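# Fold a napkin diagonally into a flat triangle

## Task

Fold the napkin diagonally so one corner lies over the opposite corner, making a flat, low triangle whose three points are fully spread out and lie away from the fold. The matched corners must agree to within about a thumb's width. The napkin must rest entirely on the table without touching any arm base or its mounting parts, and it must stay folded on its own, not because a gripper holds it. The carried corner may be placed or allowed to drop into position, but the napkin must never come free of a gripper while that gripper is moving sideways quickly enough to throw it, even if the other gripper catches it. At the end both arms, hands included, must hang in the air touching nothing once the scene has settled.

## Robot and tools

Robot: two arms, left_arm and right_arm, each ending in a two-finger gripper. The names are labels only; left_arm sits on the +y side of the scene. Cameras: cam_head_left, cam_head_right, cam_high, cam_low (504x504) and cam_left_wrist, cam_right_wrist (616x616), returned in that order after each call.

Scene frame: origin on the table surface midway between the arms, +x out over the table, +z up. Result lines report each gripper's end_effector_position in metres and end_effector_quat_wxyz in this frame; printed positions grow less accurate far from the base. Gripper frame: fingers point along its +z axis and close along its y axis. The reported position is between the finger pads, roughly 1 cm short of the fingertips.

The row: every motion command uses a single row of 14 numbers, each in [-1, 1], covering both arms even when one is idle: dx, dy, dz, rx, ry, rz, opening for left_arm, then the same seven for right_arm. dx..rz are an offset (not a pose) in that gripper's own axes, measured from the gripper's pose at the start of the action (for a call's first action, the last pose reported in the scene). Scale: 1.0 equals 0.6 m or 180 degrees; rx, ry, rz form one rotation vector. Opening is absolute, not an offset: +1 fully open (0.094 m), -1 closed.

execute_actions(actions): a list of actions; each action is a table of up to 15 rows, one row per 1/30 s step, and a short table repeats its last row until 15 steps pass. All rows of one action are offsets from that action's start pose, not from the previous row. An empty list just returns state and images. Results include step readings; HELD beside an arm label means part of that step was blocked.

move(target, speed, blocking): target is one 14-number row as above, offsets from the pose in the latest result showing one. Each gripper travels a straight line toward its target, both finishing together, taking 0.5 to 10 s (cut off at 10 s). speed is path top speed in m/s, 0.002 to 0.5, default 0.25; rotation is capped at twice that in rad/s. The opening is sent when the move begins. Paths ignore obstacles and the other arm, and grippers can lag, wander, or overshoot speed, especially near full reach. Faster moves and targets placed deeper beyond a contact press harder. With blocking=false the result comes after 0.5 s while motion continues; until a result shows the move ended, further rows and moves are refused, so use wait or stop. The result adds a move: line with the ending (done, off_target, moving, held, fault), any limits (paced = pose was clipped; held = a safety check blocked steps, after which the arm may jump faster), and each gripper's distance from target. If only one arm is named, the other finished fine.

wait(seconds): 0 to 10; lets the scene run with last commands held and returns early when a running move ends. stop(): brakes a running move (needs stopping room; fingers continue). zoom_image(camera, region): region [x0, y0, x1, y1] in pixels of that camera's latest image, at most 504 by 504. finished_scene(scene): ends the scene (irreversible) after the last command is held; the result reports success and the next task.

Control behaviour: each step the commanded pose is clipped to within 70 mm and 16 degrees of the measured pose, then damped IK drives the joints, favouring position over orientation. Large offsets therefore need several actions; after an action the arm continues only to its last clipped pose. Hand target lines show where the controller is driving. Arms usually settle a centimetre or more low, and zero offsets let them sag further; to hold an arm still, send the correction back to its desired pose in the first call of a reply and zeros afterwards, raising the aim if it still droops. Elbows stop just before straight. A pose unreachable line means the clearance check altered or blocked that arm's command. Joint ranges (rad): waist -2.618 to 3.054, shoulder 0 to 3.142, elbow 0 to 3.142, wrist pitch -1.571 to 1.571, wrist yaw -1.571 to 1.571, wrist roll -2.094 to 2.094.

Gripping: grip_measured reports finger opening on the command scale (last Joint positions value is metres); each gripper may be off by about 1 mm. To hold cloth, command roughly 0.03 below grip_measured; less grips lighter. Thin material (under about 2 mm) gets reduced force. Pinch a napkin corner low against the table.

The simulation keeps running while you compose a reply, holding the last command. Holding loads heats motors: MOTOR HOT from 75 °C, a 10 s stop of that arm at 90 °C, and at 100 °C the arm goes limp and falls; these show as OVER-TEMPERATURE FAULT lines. Avoid: arm-to-arm collisions or pressing, releasing the corner during fast sideways motion, dropping or slamming things, hard pushes into the table, and leaving grippers touching anything at the end. Typical order: locate corners, grasp one corner, lift and carry it over the opposite corner slowly, lower and release, smooth if needed, then lift both hands clear and let the scene settle before finished_scene.

Each tool is called after "Call:" by a JSON object that holds its "fn" and its "kwargs", one argument or row to a line.

## Session

Call:
{"fn": "execute_actions", "kwargs": {
  "actions": []
}}

Scene clock: 0.00 s.
left_arm: end_effector_position=(+0.3507, +0.0908, +0.1414) grip_measured=-0.985 end_effector_quat_wxyz=(+0.295, +0.307, +0.898, -0.110) | right_arm: end_effector_position=(+0.3560, -0.2456, +0.4034) grip_measured=+1.000 end_effector_quat_wxyz=(+0.701, -0.042, +0.710, +0.049)
Joint positions: left_arm=[-0.51   1.692  1.292 -0.533  0.061  0.054  0.001] | right_arm=[-0.011  1.053  1.046 -0.004  0.001  0.011  0.094]
Joint velocities: left_arm=[-0.007 -0.022 -0.012 -0.007 -0.037 -0.051  0.   ] | right_arm=[-0.002 -0.002 -0.007  0.051 -0.051  0.007  0.   ]
Motor temperatures (°C, as the motors report them): left_arm=[29 29 27 26 27 29] | right_arm=[27 26 29 27 28 25]
Hand target (left_arm): +0.350, +0.091, +0.143; +0.294, +0.307, +0.898, -0.110
Hand target (right_arm): +0.354, -0.246, +0.404; +0.700, -0.042, +0.711, +0.049

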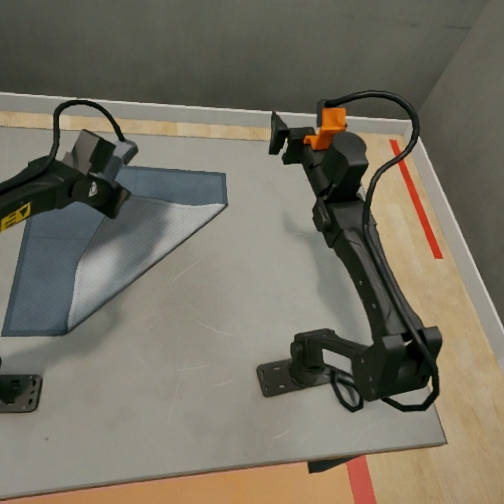

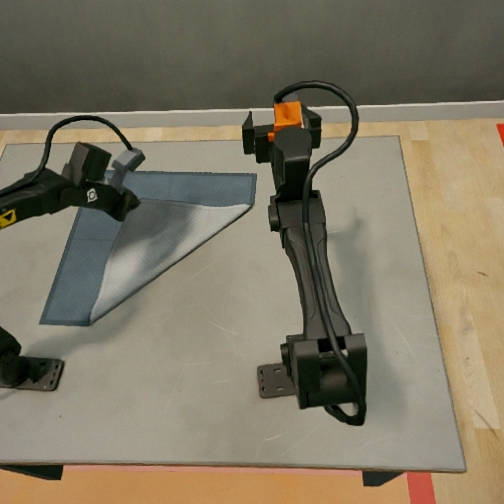

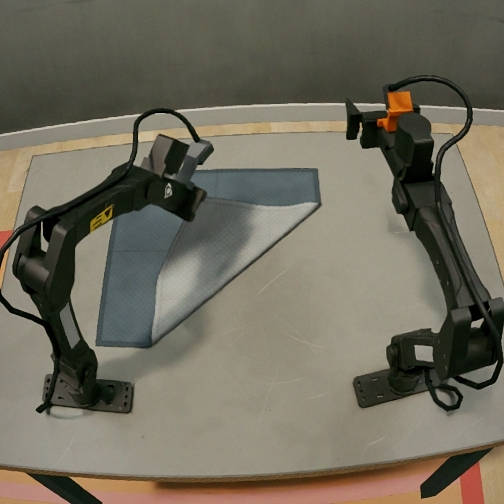

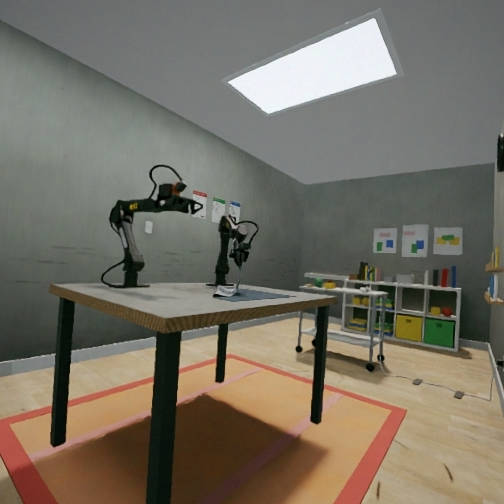

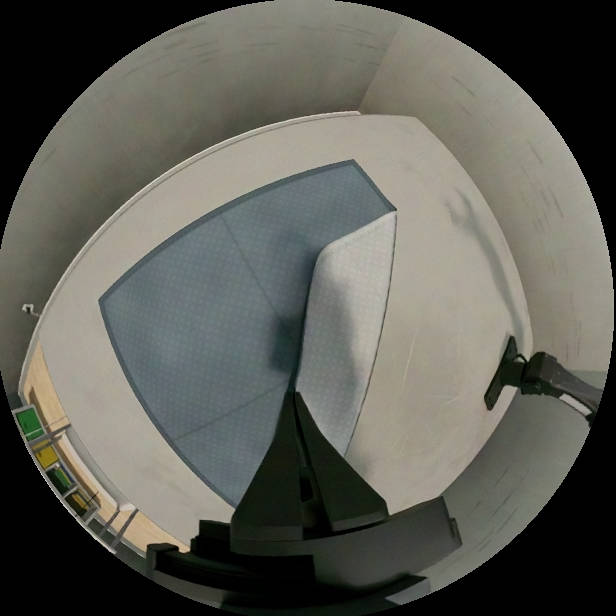

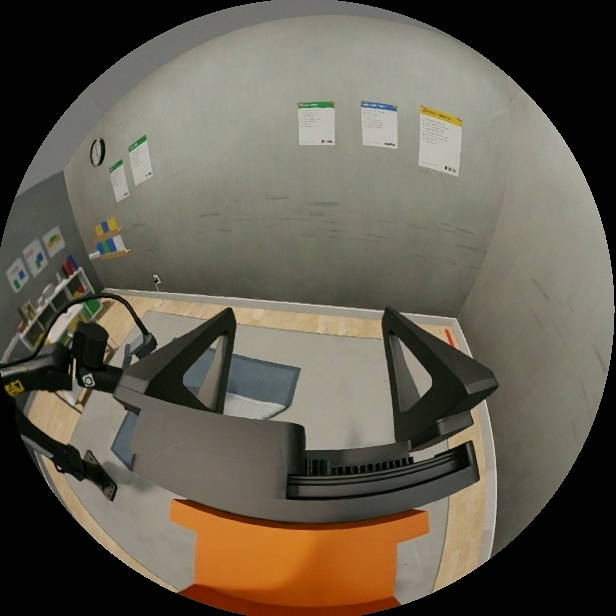

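Call:
{"fn": "move", "kwargs": {
  "target": [0.076,0.309,0.124,0,0,0,-1,0,0,0,0,0,0,1],
  "speed": 0.1
}}

Scene clock: 12.43 s.
left_arm: end_effector_position=(+0.4631, +0.2343, +0.0467) grip_measured=-0.985 end_effector_quat_wxyz=(+0.282, +0.301, +0.905, -0.106) | right_arm: end_effector_position=(+0.3560, -0.2456, +0.4039) grip_measured=+1.000 end_effector_quat_wxyz=(+0.702, -0.041, +0.709, +0.049)
Joint positions: left_arm=[-0.047  2.034  1.378 -0.378  0.309  0.434  0.001] | right_arm=[-0.011  1.053  1.046 -0.002  0.001  0.011  0.094]
Joint velocities: left_arm=[ 0.012  0.007 -0.007 -0.051  0.022 -0.022 -0.001] | right_arm=[ 0.017 -0.022  0.002  0.066 -0.022  0.022  0.   ]
Motor temperatures (°C, as the motors report them): left_arm=[29 30 28 27 27 29] | right_arm=[27 26 30 30 28 25]
Hand target (left_arm): +0.473, +0.231, +0.054; +0.297, +0.306, +0.898, -0.111
Hand target (right_arm): +0.356, -0.246, +0.403; +0.701, -0.042, +0.710, +0.049
Off the commanded pose (left_arm): 0.009 m, 2 deg.
Off the commanded pose (right_arm): 0.000 m, 0 deg.
move: done

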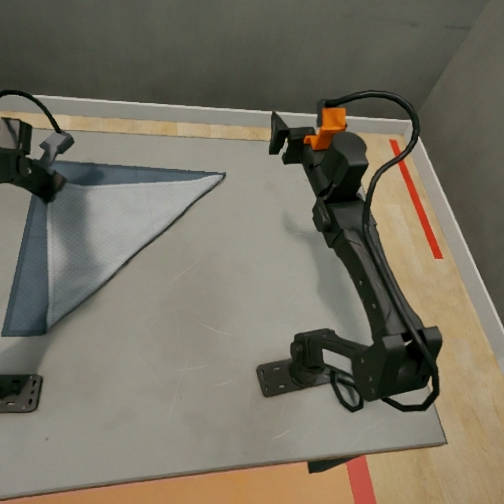

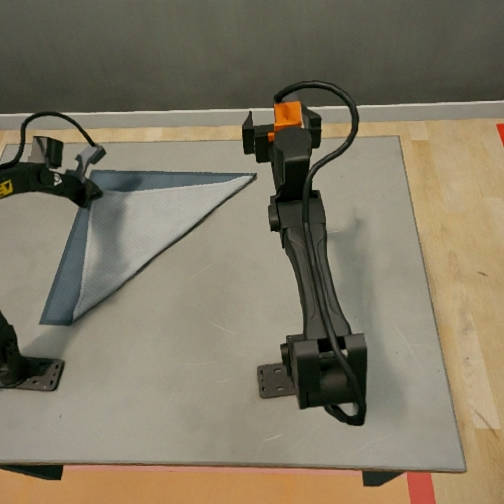

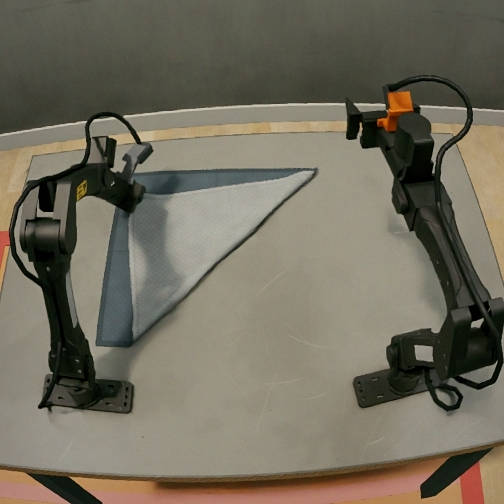

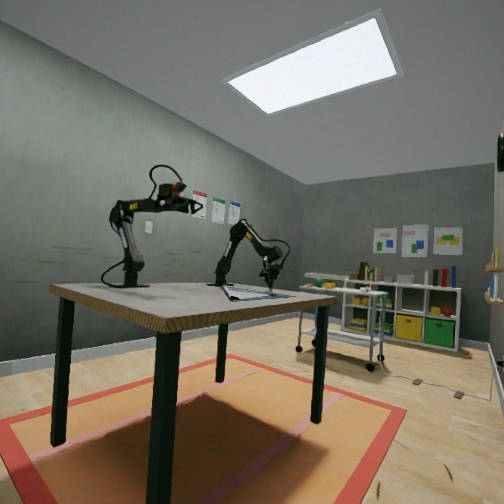

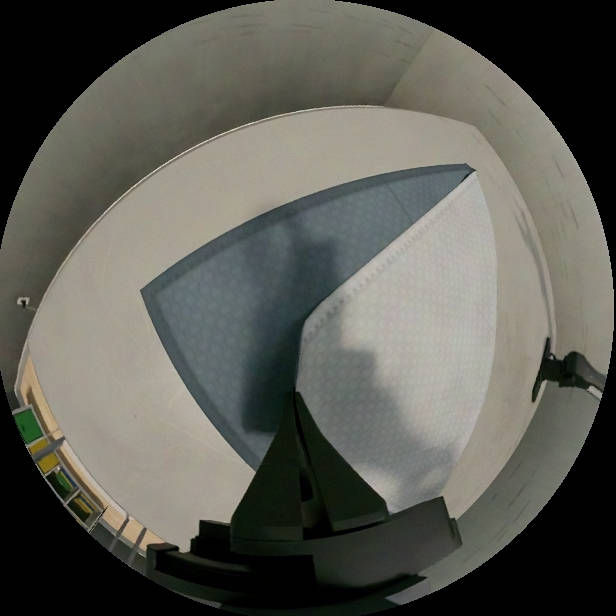

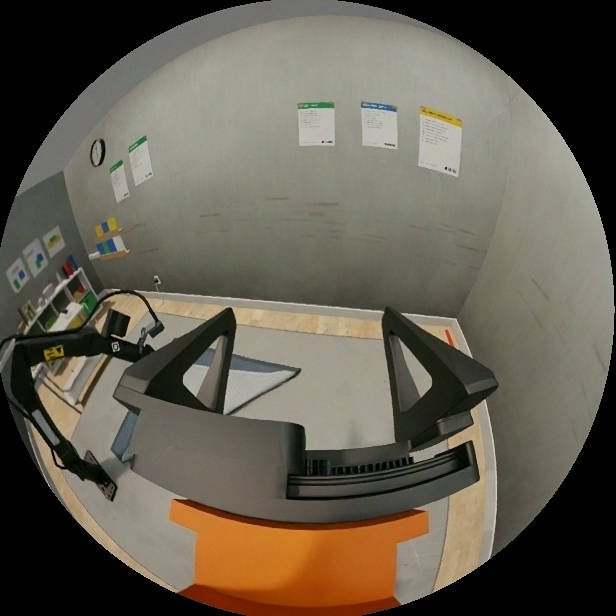

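Call:
{"fn": "move", "kwargs": {
  "target": [-0.046,0.085,0.074,0,0,0,-1,0,0,0,0,0,0,1],
  "speed": 0.08
}}

Scene clock: 19.03 s.
left_arm: end_effector_position=(+0.5313, +0.2449, +0.0260) grip_measured=-0.985 end_effector_quat_wxyz=(+0.289, +0.299, +0.904, -0.097) | right_arm: end_effector_position=(+0.3560, -0.2456, +0.4045) grip_measured=+1.000 end_effector_quat_wxyz=(+0.703, -0.041, +0.708, +0.049)
Joint positions: left_arm=[-0.012  2.294  1.709 -0.441  0.311  0.463  0.001] | right_arm=[-0.011  1.053  1.046  0.001  0.001  0.011  0.094]
Joint velocities: left_arm=[-0.007 -0.007  0.007 -0.022 -0.081 -0.051 -0.   ] | right_arm=[ 0.012 -0.012 -0.012  0.007  0.037  0.037  0.   ]
Motor temperatures (°C, as the motors report them): left_arm=[29 30 29 28 27 29] | right_arm=[27 26 30 31 28 25]
Hand target (left_arm): +0.532, +0.245, +0.026; +0.283, +0.300, +0.905, -0.106
Hand target (right_arm): +0.356, -0.246, +0.404; +0.702, -0.041, +0.709, +0.049
Off the commanded pose (left_arm): 0.001 m, 1 deg.
Off the commanded pose (right_arm): 0.001 m, 0 deg.
move: done

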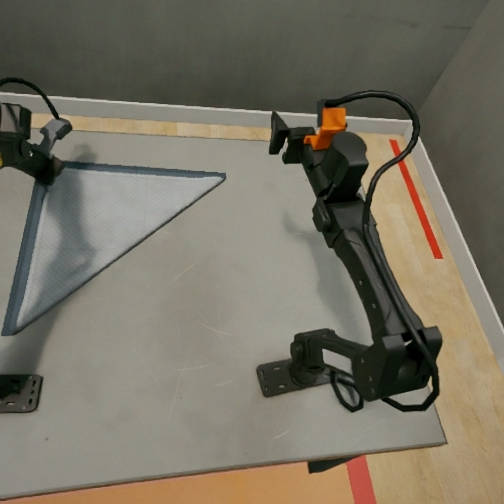

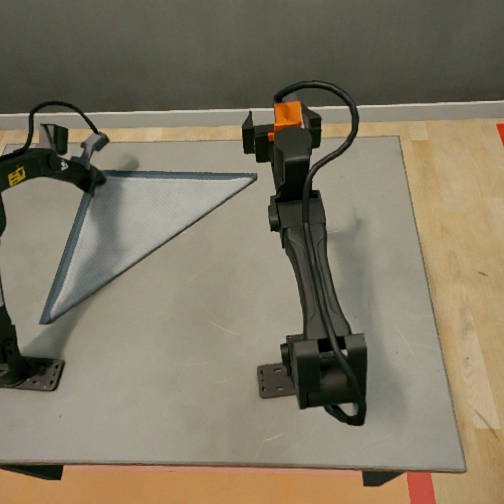

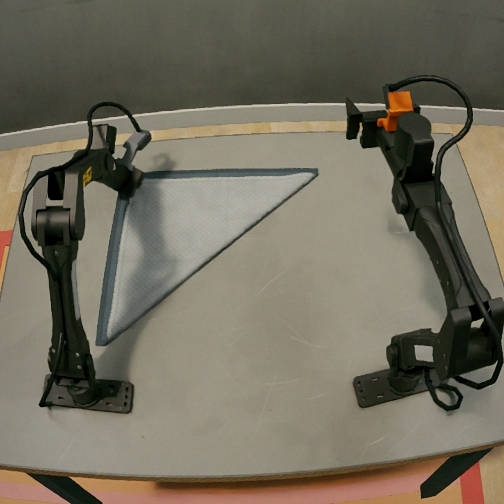

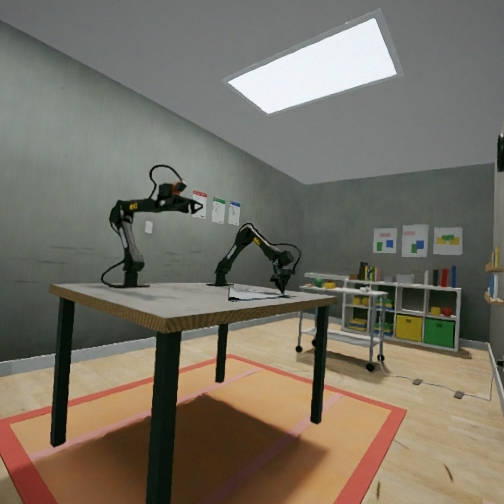

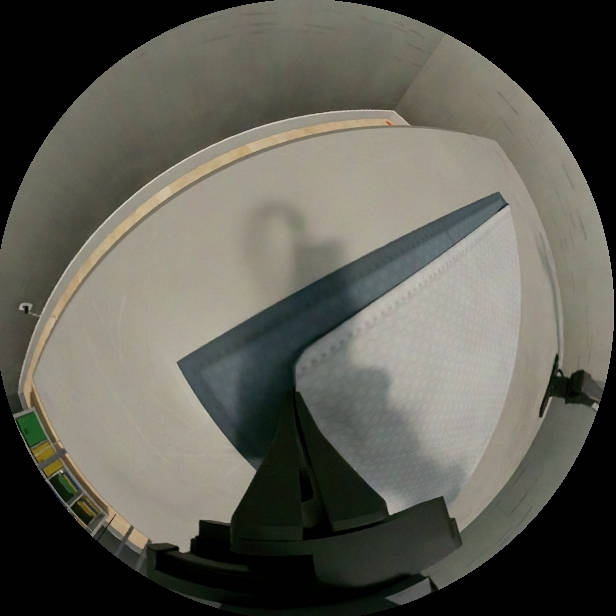

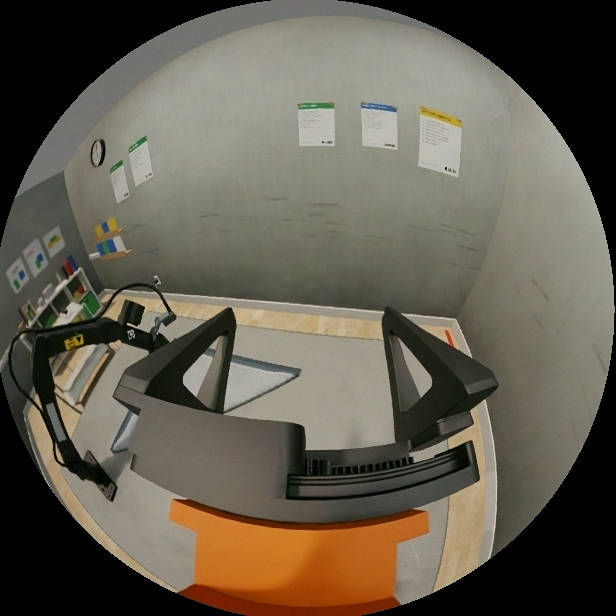

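Call:
{"fn": "move", "kwargs": {
  "target": [0.001,0.038,0.015,0,0,0,-1,0,0,0,0,0,0,1],
  "speed": 0.05
}}

Call:
{"fn": "move", "kwargs": {
  "target": [0,0,0,0,0,0,0,0,0,0,0,0,0,1]
}}

Call:
{"fn": "move", "kwargs": {
  "target": [-0.1,0,-0.133,0,0,0,0,0,0,0,0,0,0,1],
  "speed": 0.1
}}

Scene clock: 26.00 s.
left_arm: end_effector_position=(+0.5486, +0.2598, +0.0212) grip_measured=-0.985 end_effector_quat_wxyz=(+0.297, +0.297, +0.903, -0.090) | right_arm: end_effector_position=(+0.3560, -0.2456, +0.4049) grip_measured=+1.000 end_effector_quat_wxyz=(+0.704, -0.041, +0.708, +0.049)
Joint positions: left_arm=[ 0.017  2.351  1.782 -0.446  0.315  0.487  0.001] | right_arm=[-0.011  1.053  1.046  0.002  0.001  0.011  0.094]
Joint velocities: left_arm=[-0.007  0.007 -0.002 -0.095  0.022  0.007  0.001] | right_arm=[ 0.012 -0.012 -0.007  0.037 -0.037 -0.022  0.   ]
Motor temperatures (°C, as the motors report them): left_arm=[29 31 29 28 27 29] | right_arm=[27 26 31 32 28 25]
Hand target (left_arm): +0.549, +0.260, +0.019; +0.290, +0.298, +0.904, -0.097
Hand target (right_arm): +0.356, -0.246, +0.404; +0.703, -0.041, +0.708, +0.049
Off the commanded pose (left_arm): 0.003 m, 1 deg.
Off the commanded pose (right_arm): 0.000 m, 0 deg.
move: done

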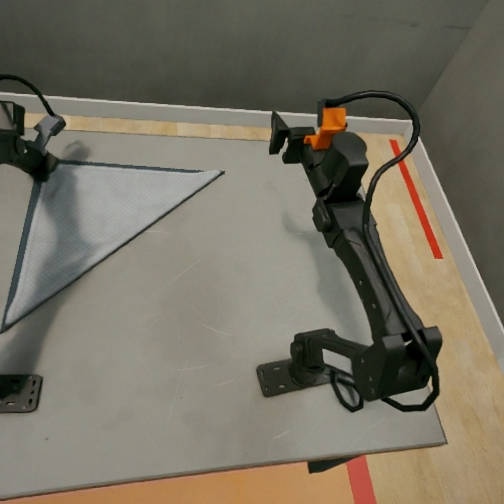

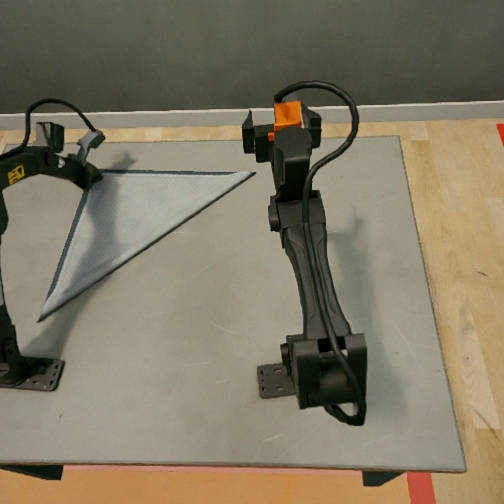

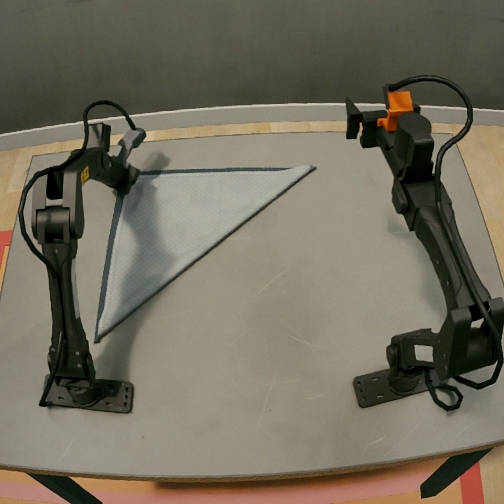

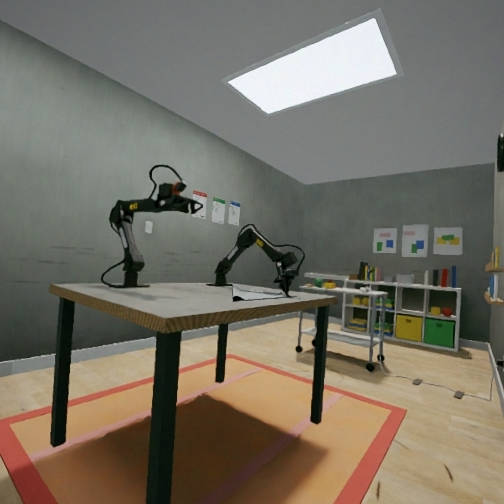

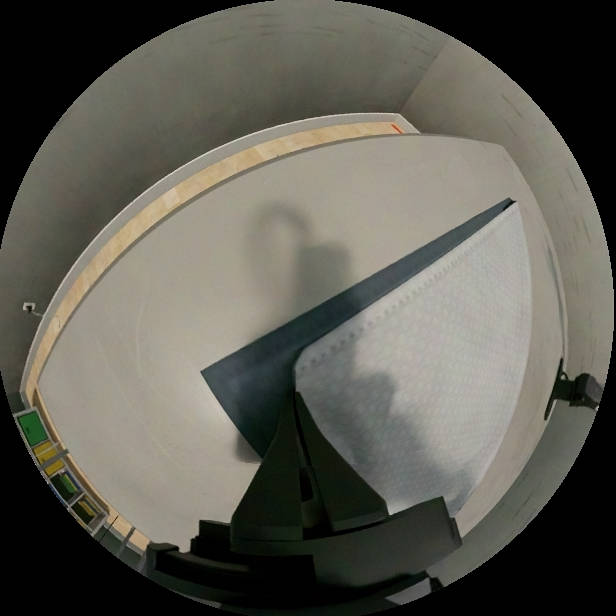

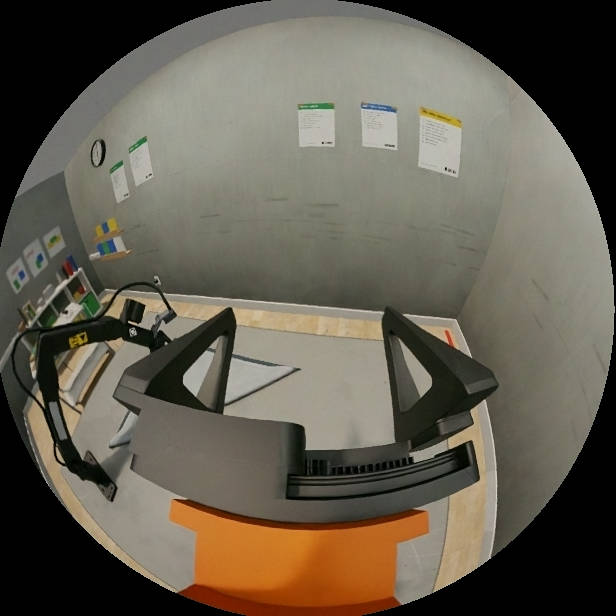

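Scene clock: 26.50 s.
left_arm: end_effector_position=(+0.5486, +0.2598, +0.0212) grip_measured=-0.001 end_effector_quat_wxyz=(+0.297, +0.297, +0.903, -0.090) | right_arm: end_effector_position=(+0.3560, -0.2456, +0.4054) grip_measured=+1.000 end_effector_quat_wxyz=(+0.704, -0.041, +0.707, +0.049)
Joint positions: left_arm=[ 0.017  2.351  1.782 -0.446  0.315  0.487  0.047] | right_arm=[-0.011  1.053  1.046  0.004  0.001  0.011  0.094]
Joint velocities: left_arm=[-0.002 -0.007 -0.002 -0.037  0.007 -0.037 -0.001] | right_arm=[-0.007 -0.012  0.002 -0.037 -0.022  0.051  0.   ]
Motor temperatures (°C, as the motors report them): left_arm=[29 31 29 28 27 29] | right_arm=[27 26 31 32 28 25]
Hand target (left_arm): +0.549, +0.260, +0.021; +0.297, +0.297, +0.903, -0.090
Hand target (right_arm): +0.356, -0.246, +0.405; +0.704, -0.041, +0.708, +0.049
Off the commanded pose (left_arm): 0.000 m, 0 deg.
Off the commanded pose (right_arm): 0.000 m, 0 deg.
move: done

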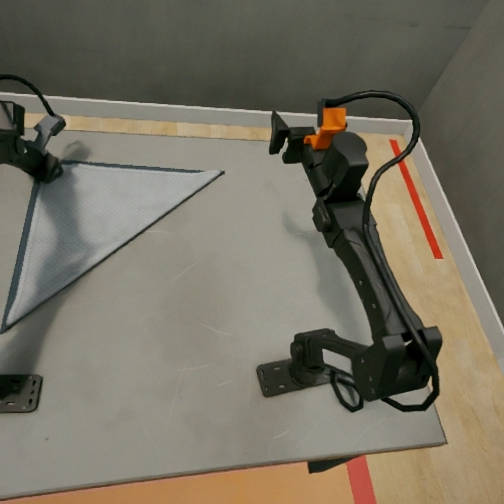

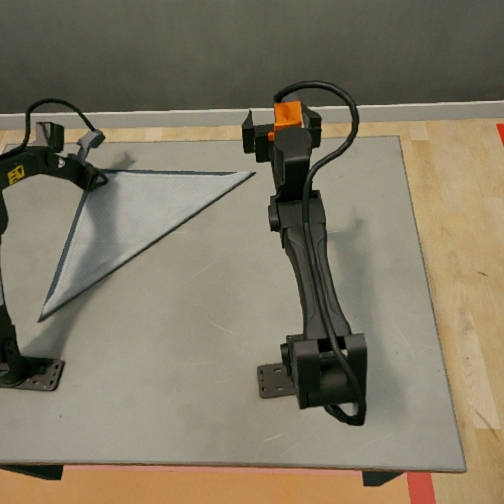

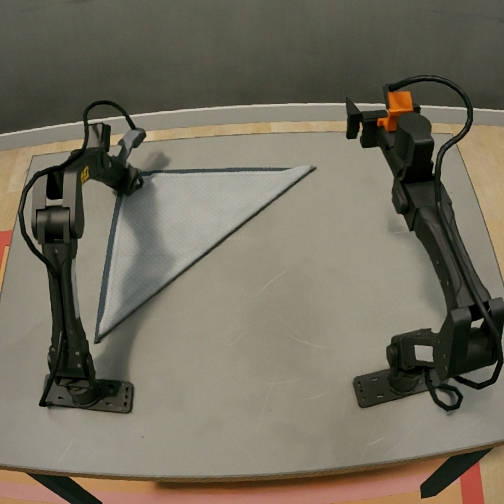

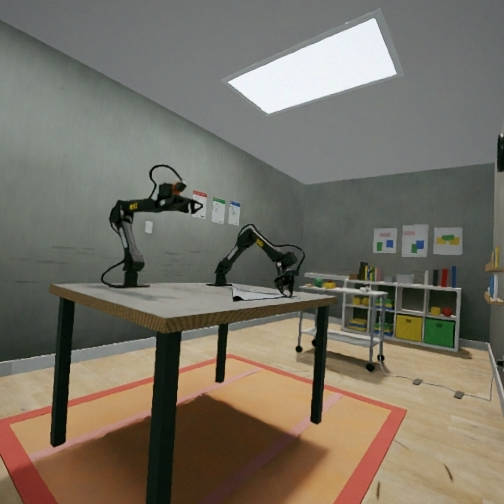

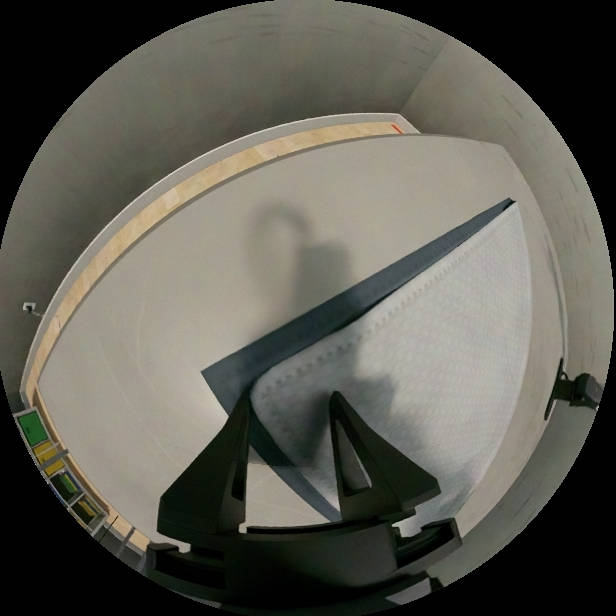

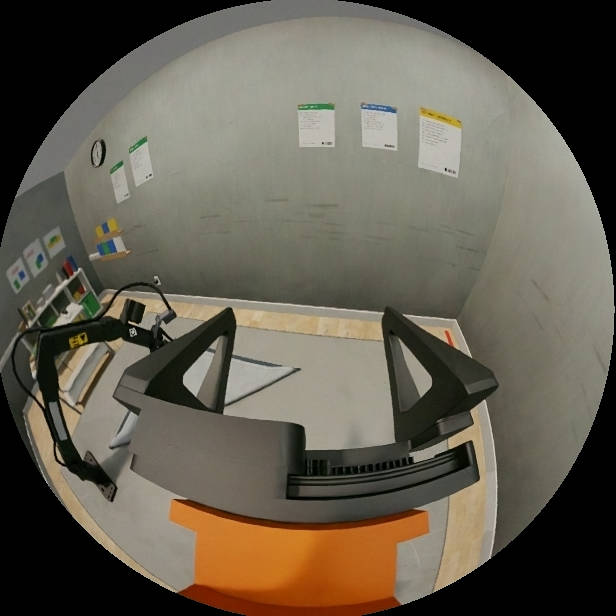

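Scene clock: 28.13 s.
left_arm: end_effector_position=(+0.5479, +0.2598, +0.1092) grip_measured=-0.001 end_effector_quat_wxyz=(+0.294, +0.296, +0.904, -0.091) | right_arm: end_effector_position=(+0.3560, -0.2456, +0.4060) grip_measured=+1.000 end_effector_quat_wxyz=(+0.705, -0.041, +0.706, +0.049)
Joint positions: left_arm=[ 0.017  2.283  2.024 -0.761  0.315  0.485  0.047] | right_arm=[-0.011  1.053  1.046  0.007  0.001  0.011  0.094]
Joint velocities: left_arm=[ 0.007 -0.032 -0.007 -0.007 -0.007 -0.007  0.   ] | right_arm=[ 0.002  0.012 -0.017 -0.037 -0.022 -0.066  0.   ]
Motor temperatures (°C, as the motors report them): left_arm=[29 31 29 28 27 29] | right_arm=[27 26 31 32 28 25]
Hand target (left_arm): +0.547, +0.256, +0.121; +0.298, +0.297, +0.903, -0.090
Hand target (right_arm): +0.356, -0.246, +0.405; +0.704, -0.041, +0.707, +0.049
Off the commanded pose (left_arm): 0.012 m, 0 deg.
Off the commanded pose (right_arm): 0.001 m, 0 deg.
move: off_target (left_arm)

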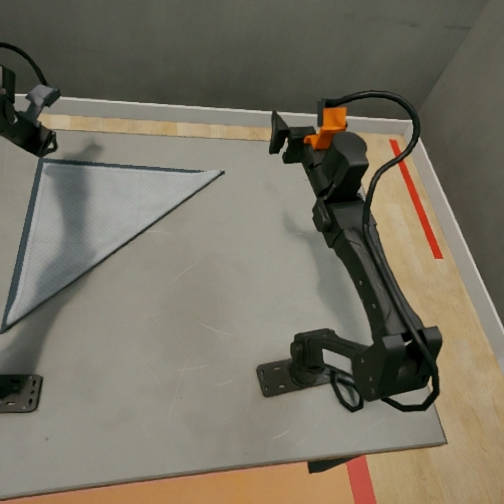

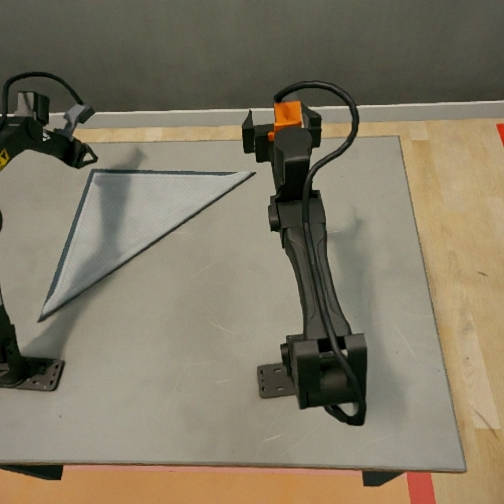

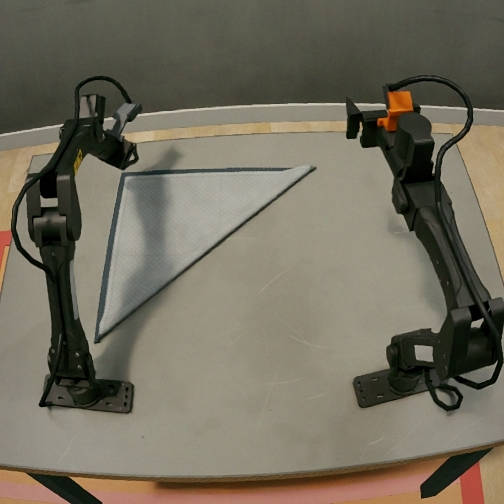

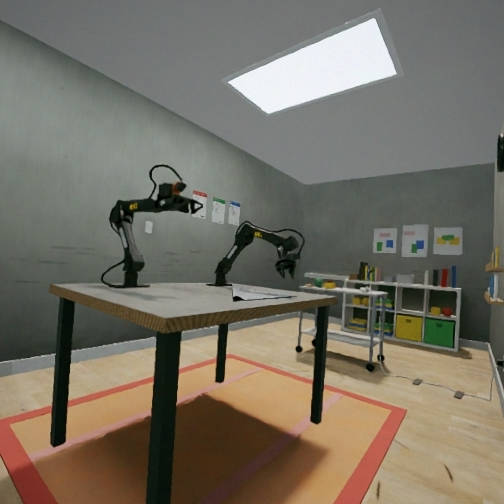

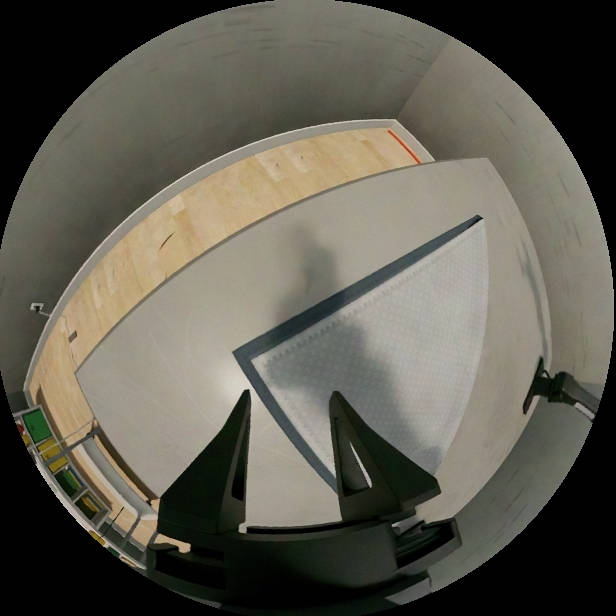

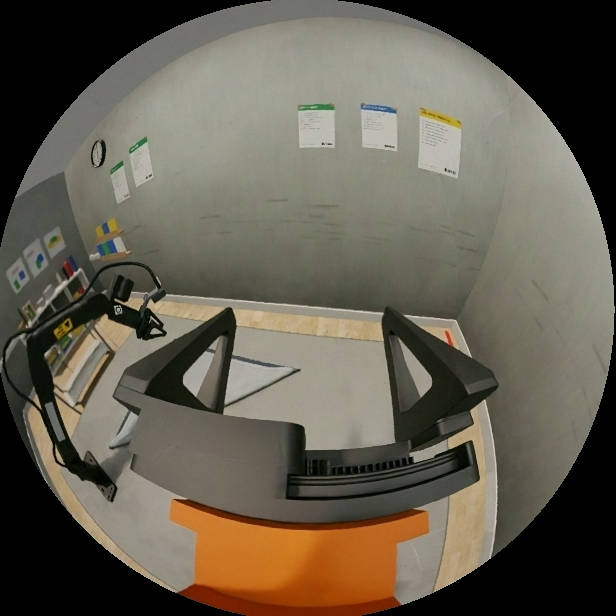

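About 1 cm off; fine.

Call:
{"fn": "finished_scene", "kwargs": {
  "scene": 1
}}

The scene is finished: the task was done.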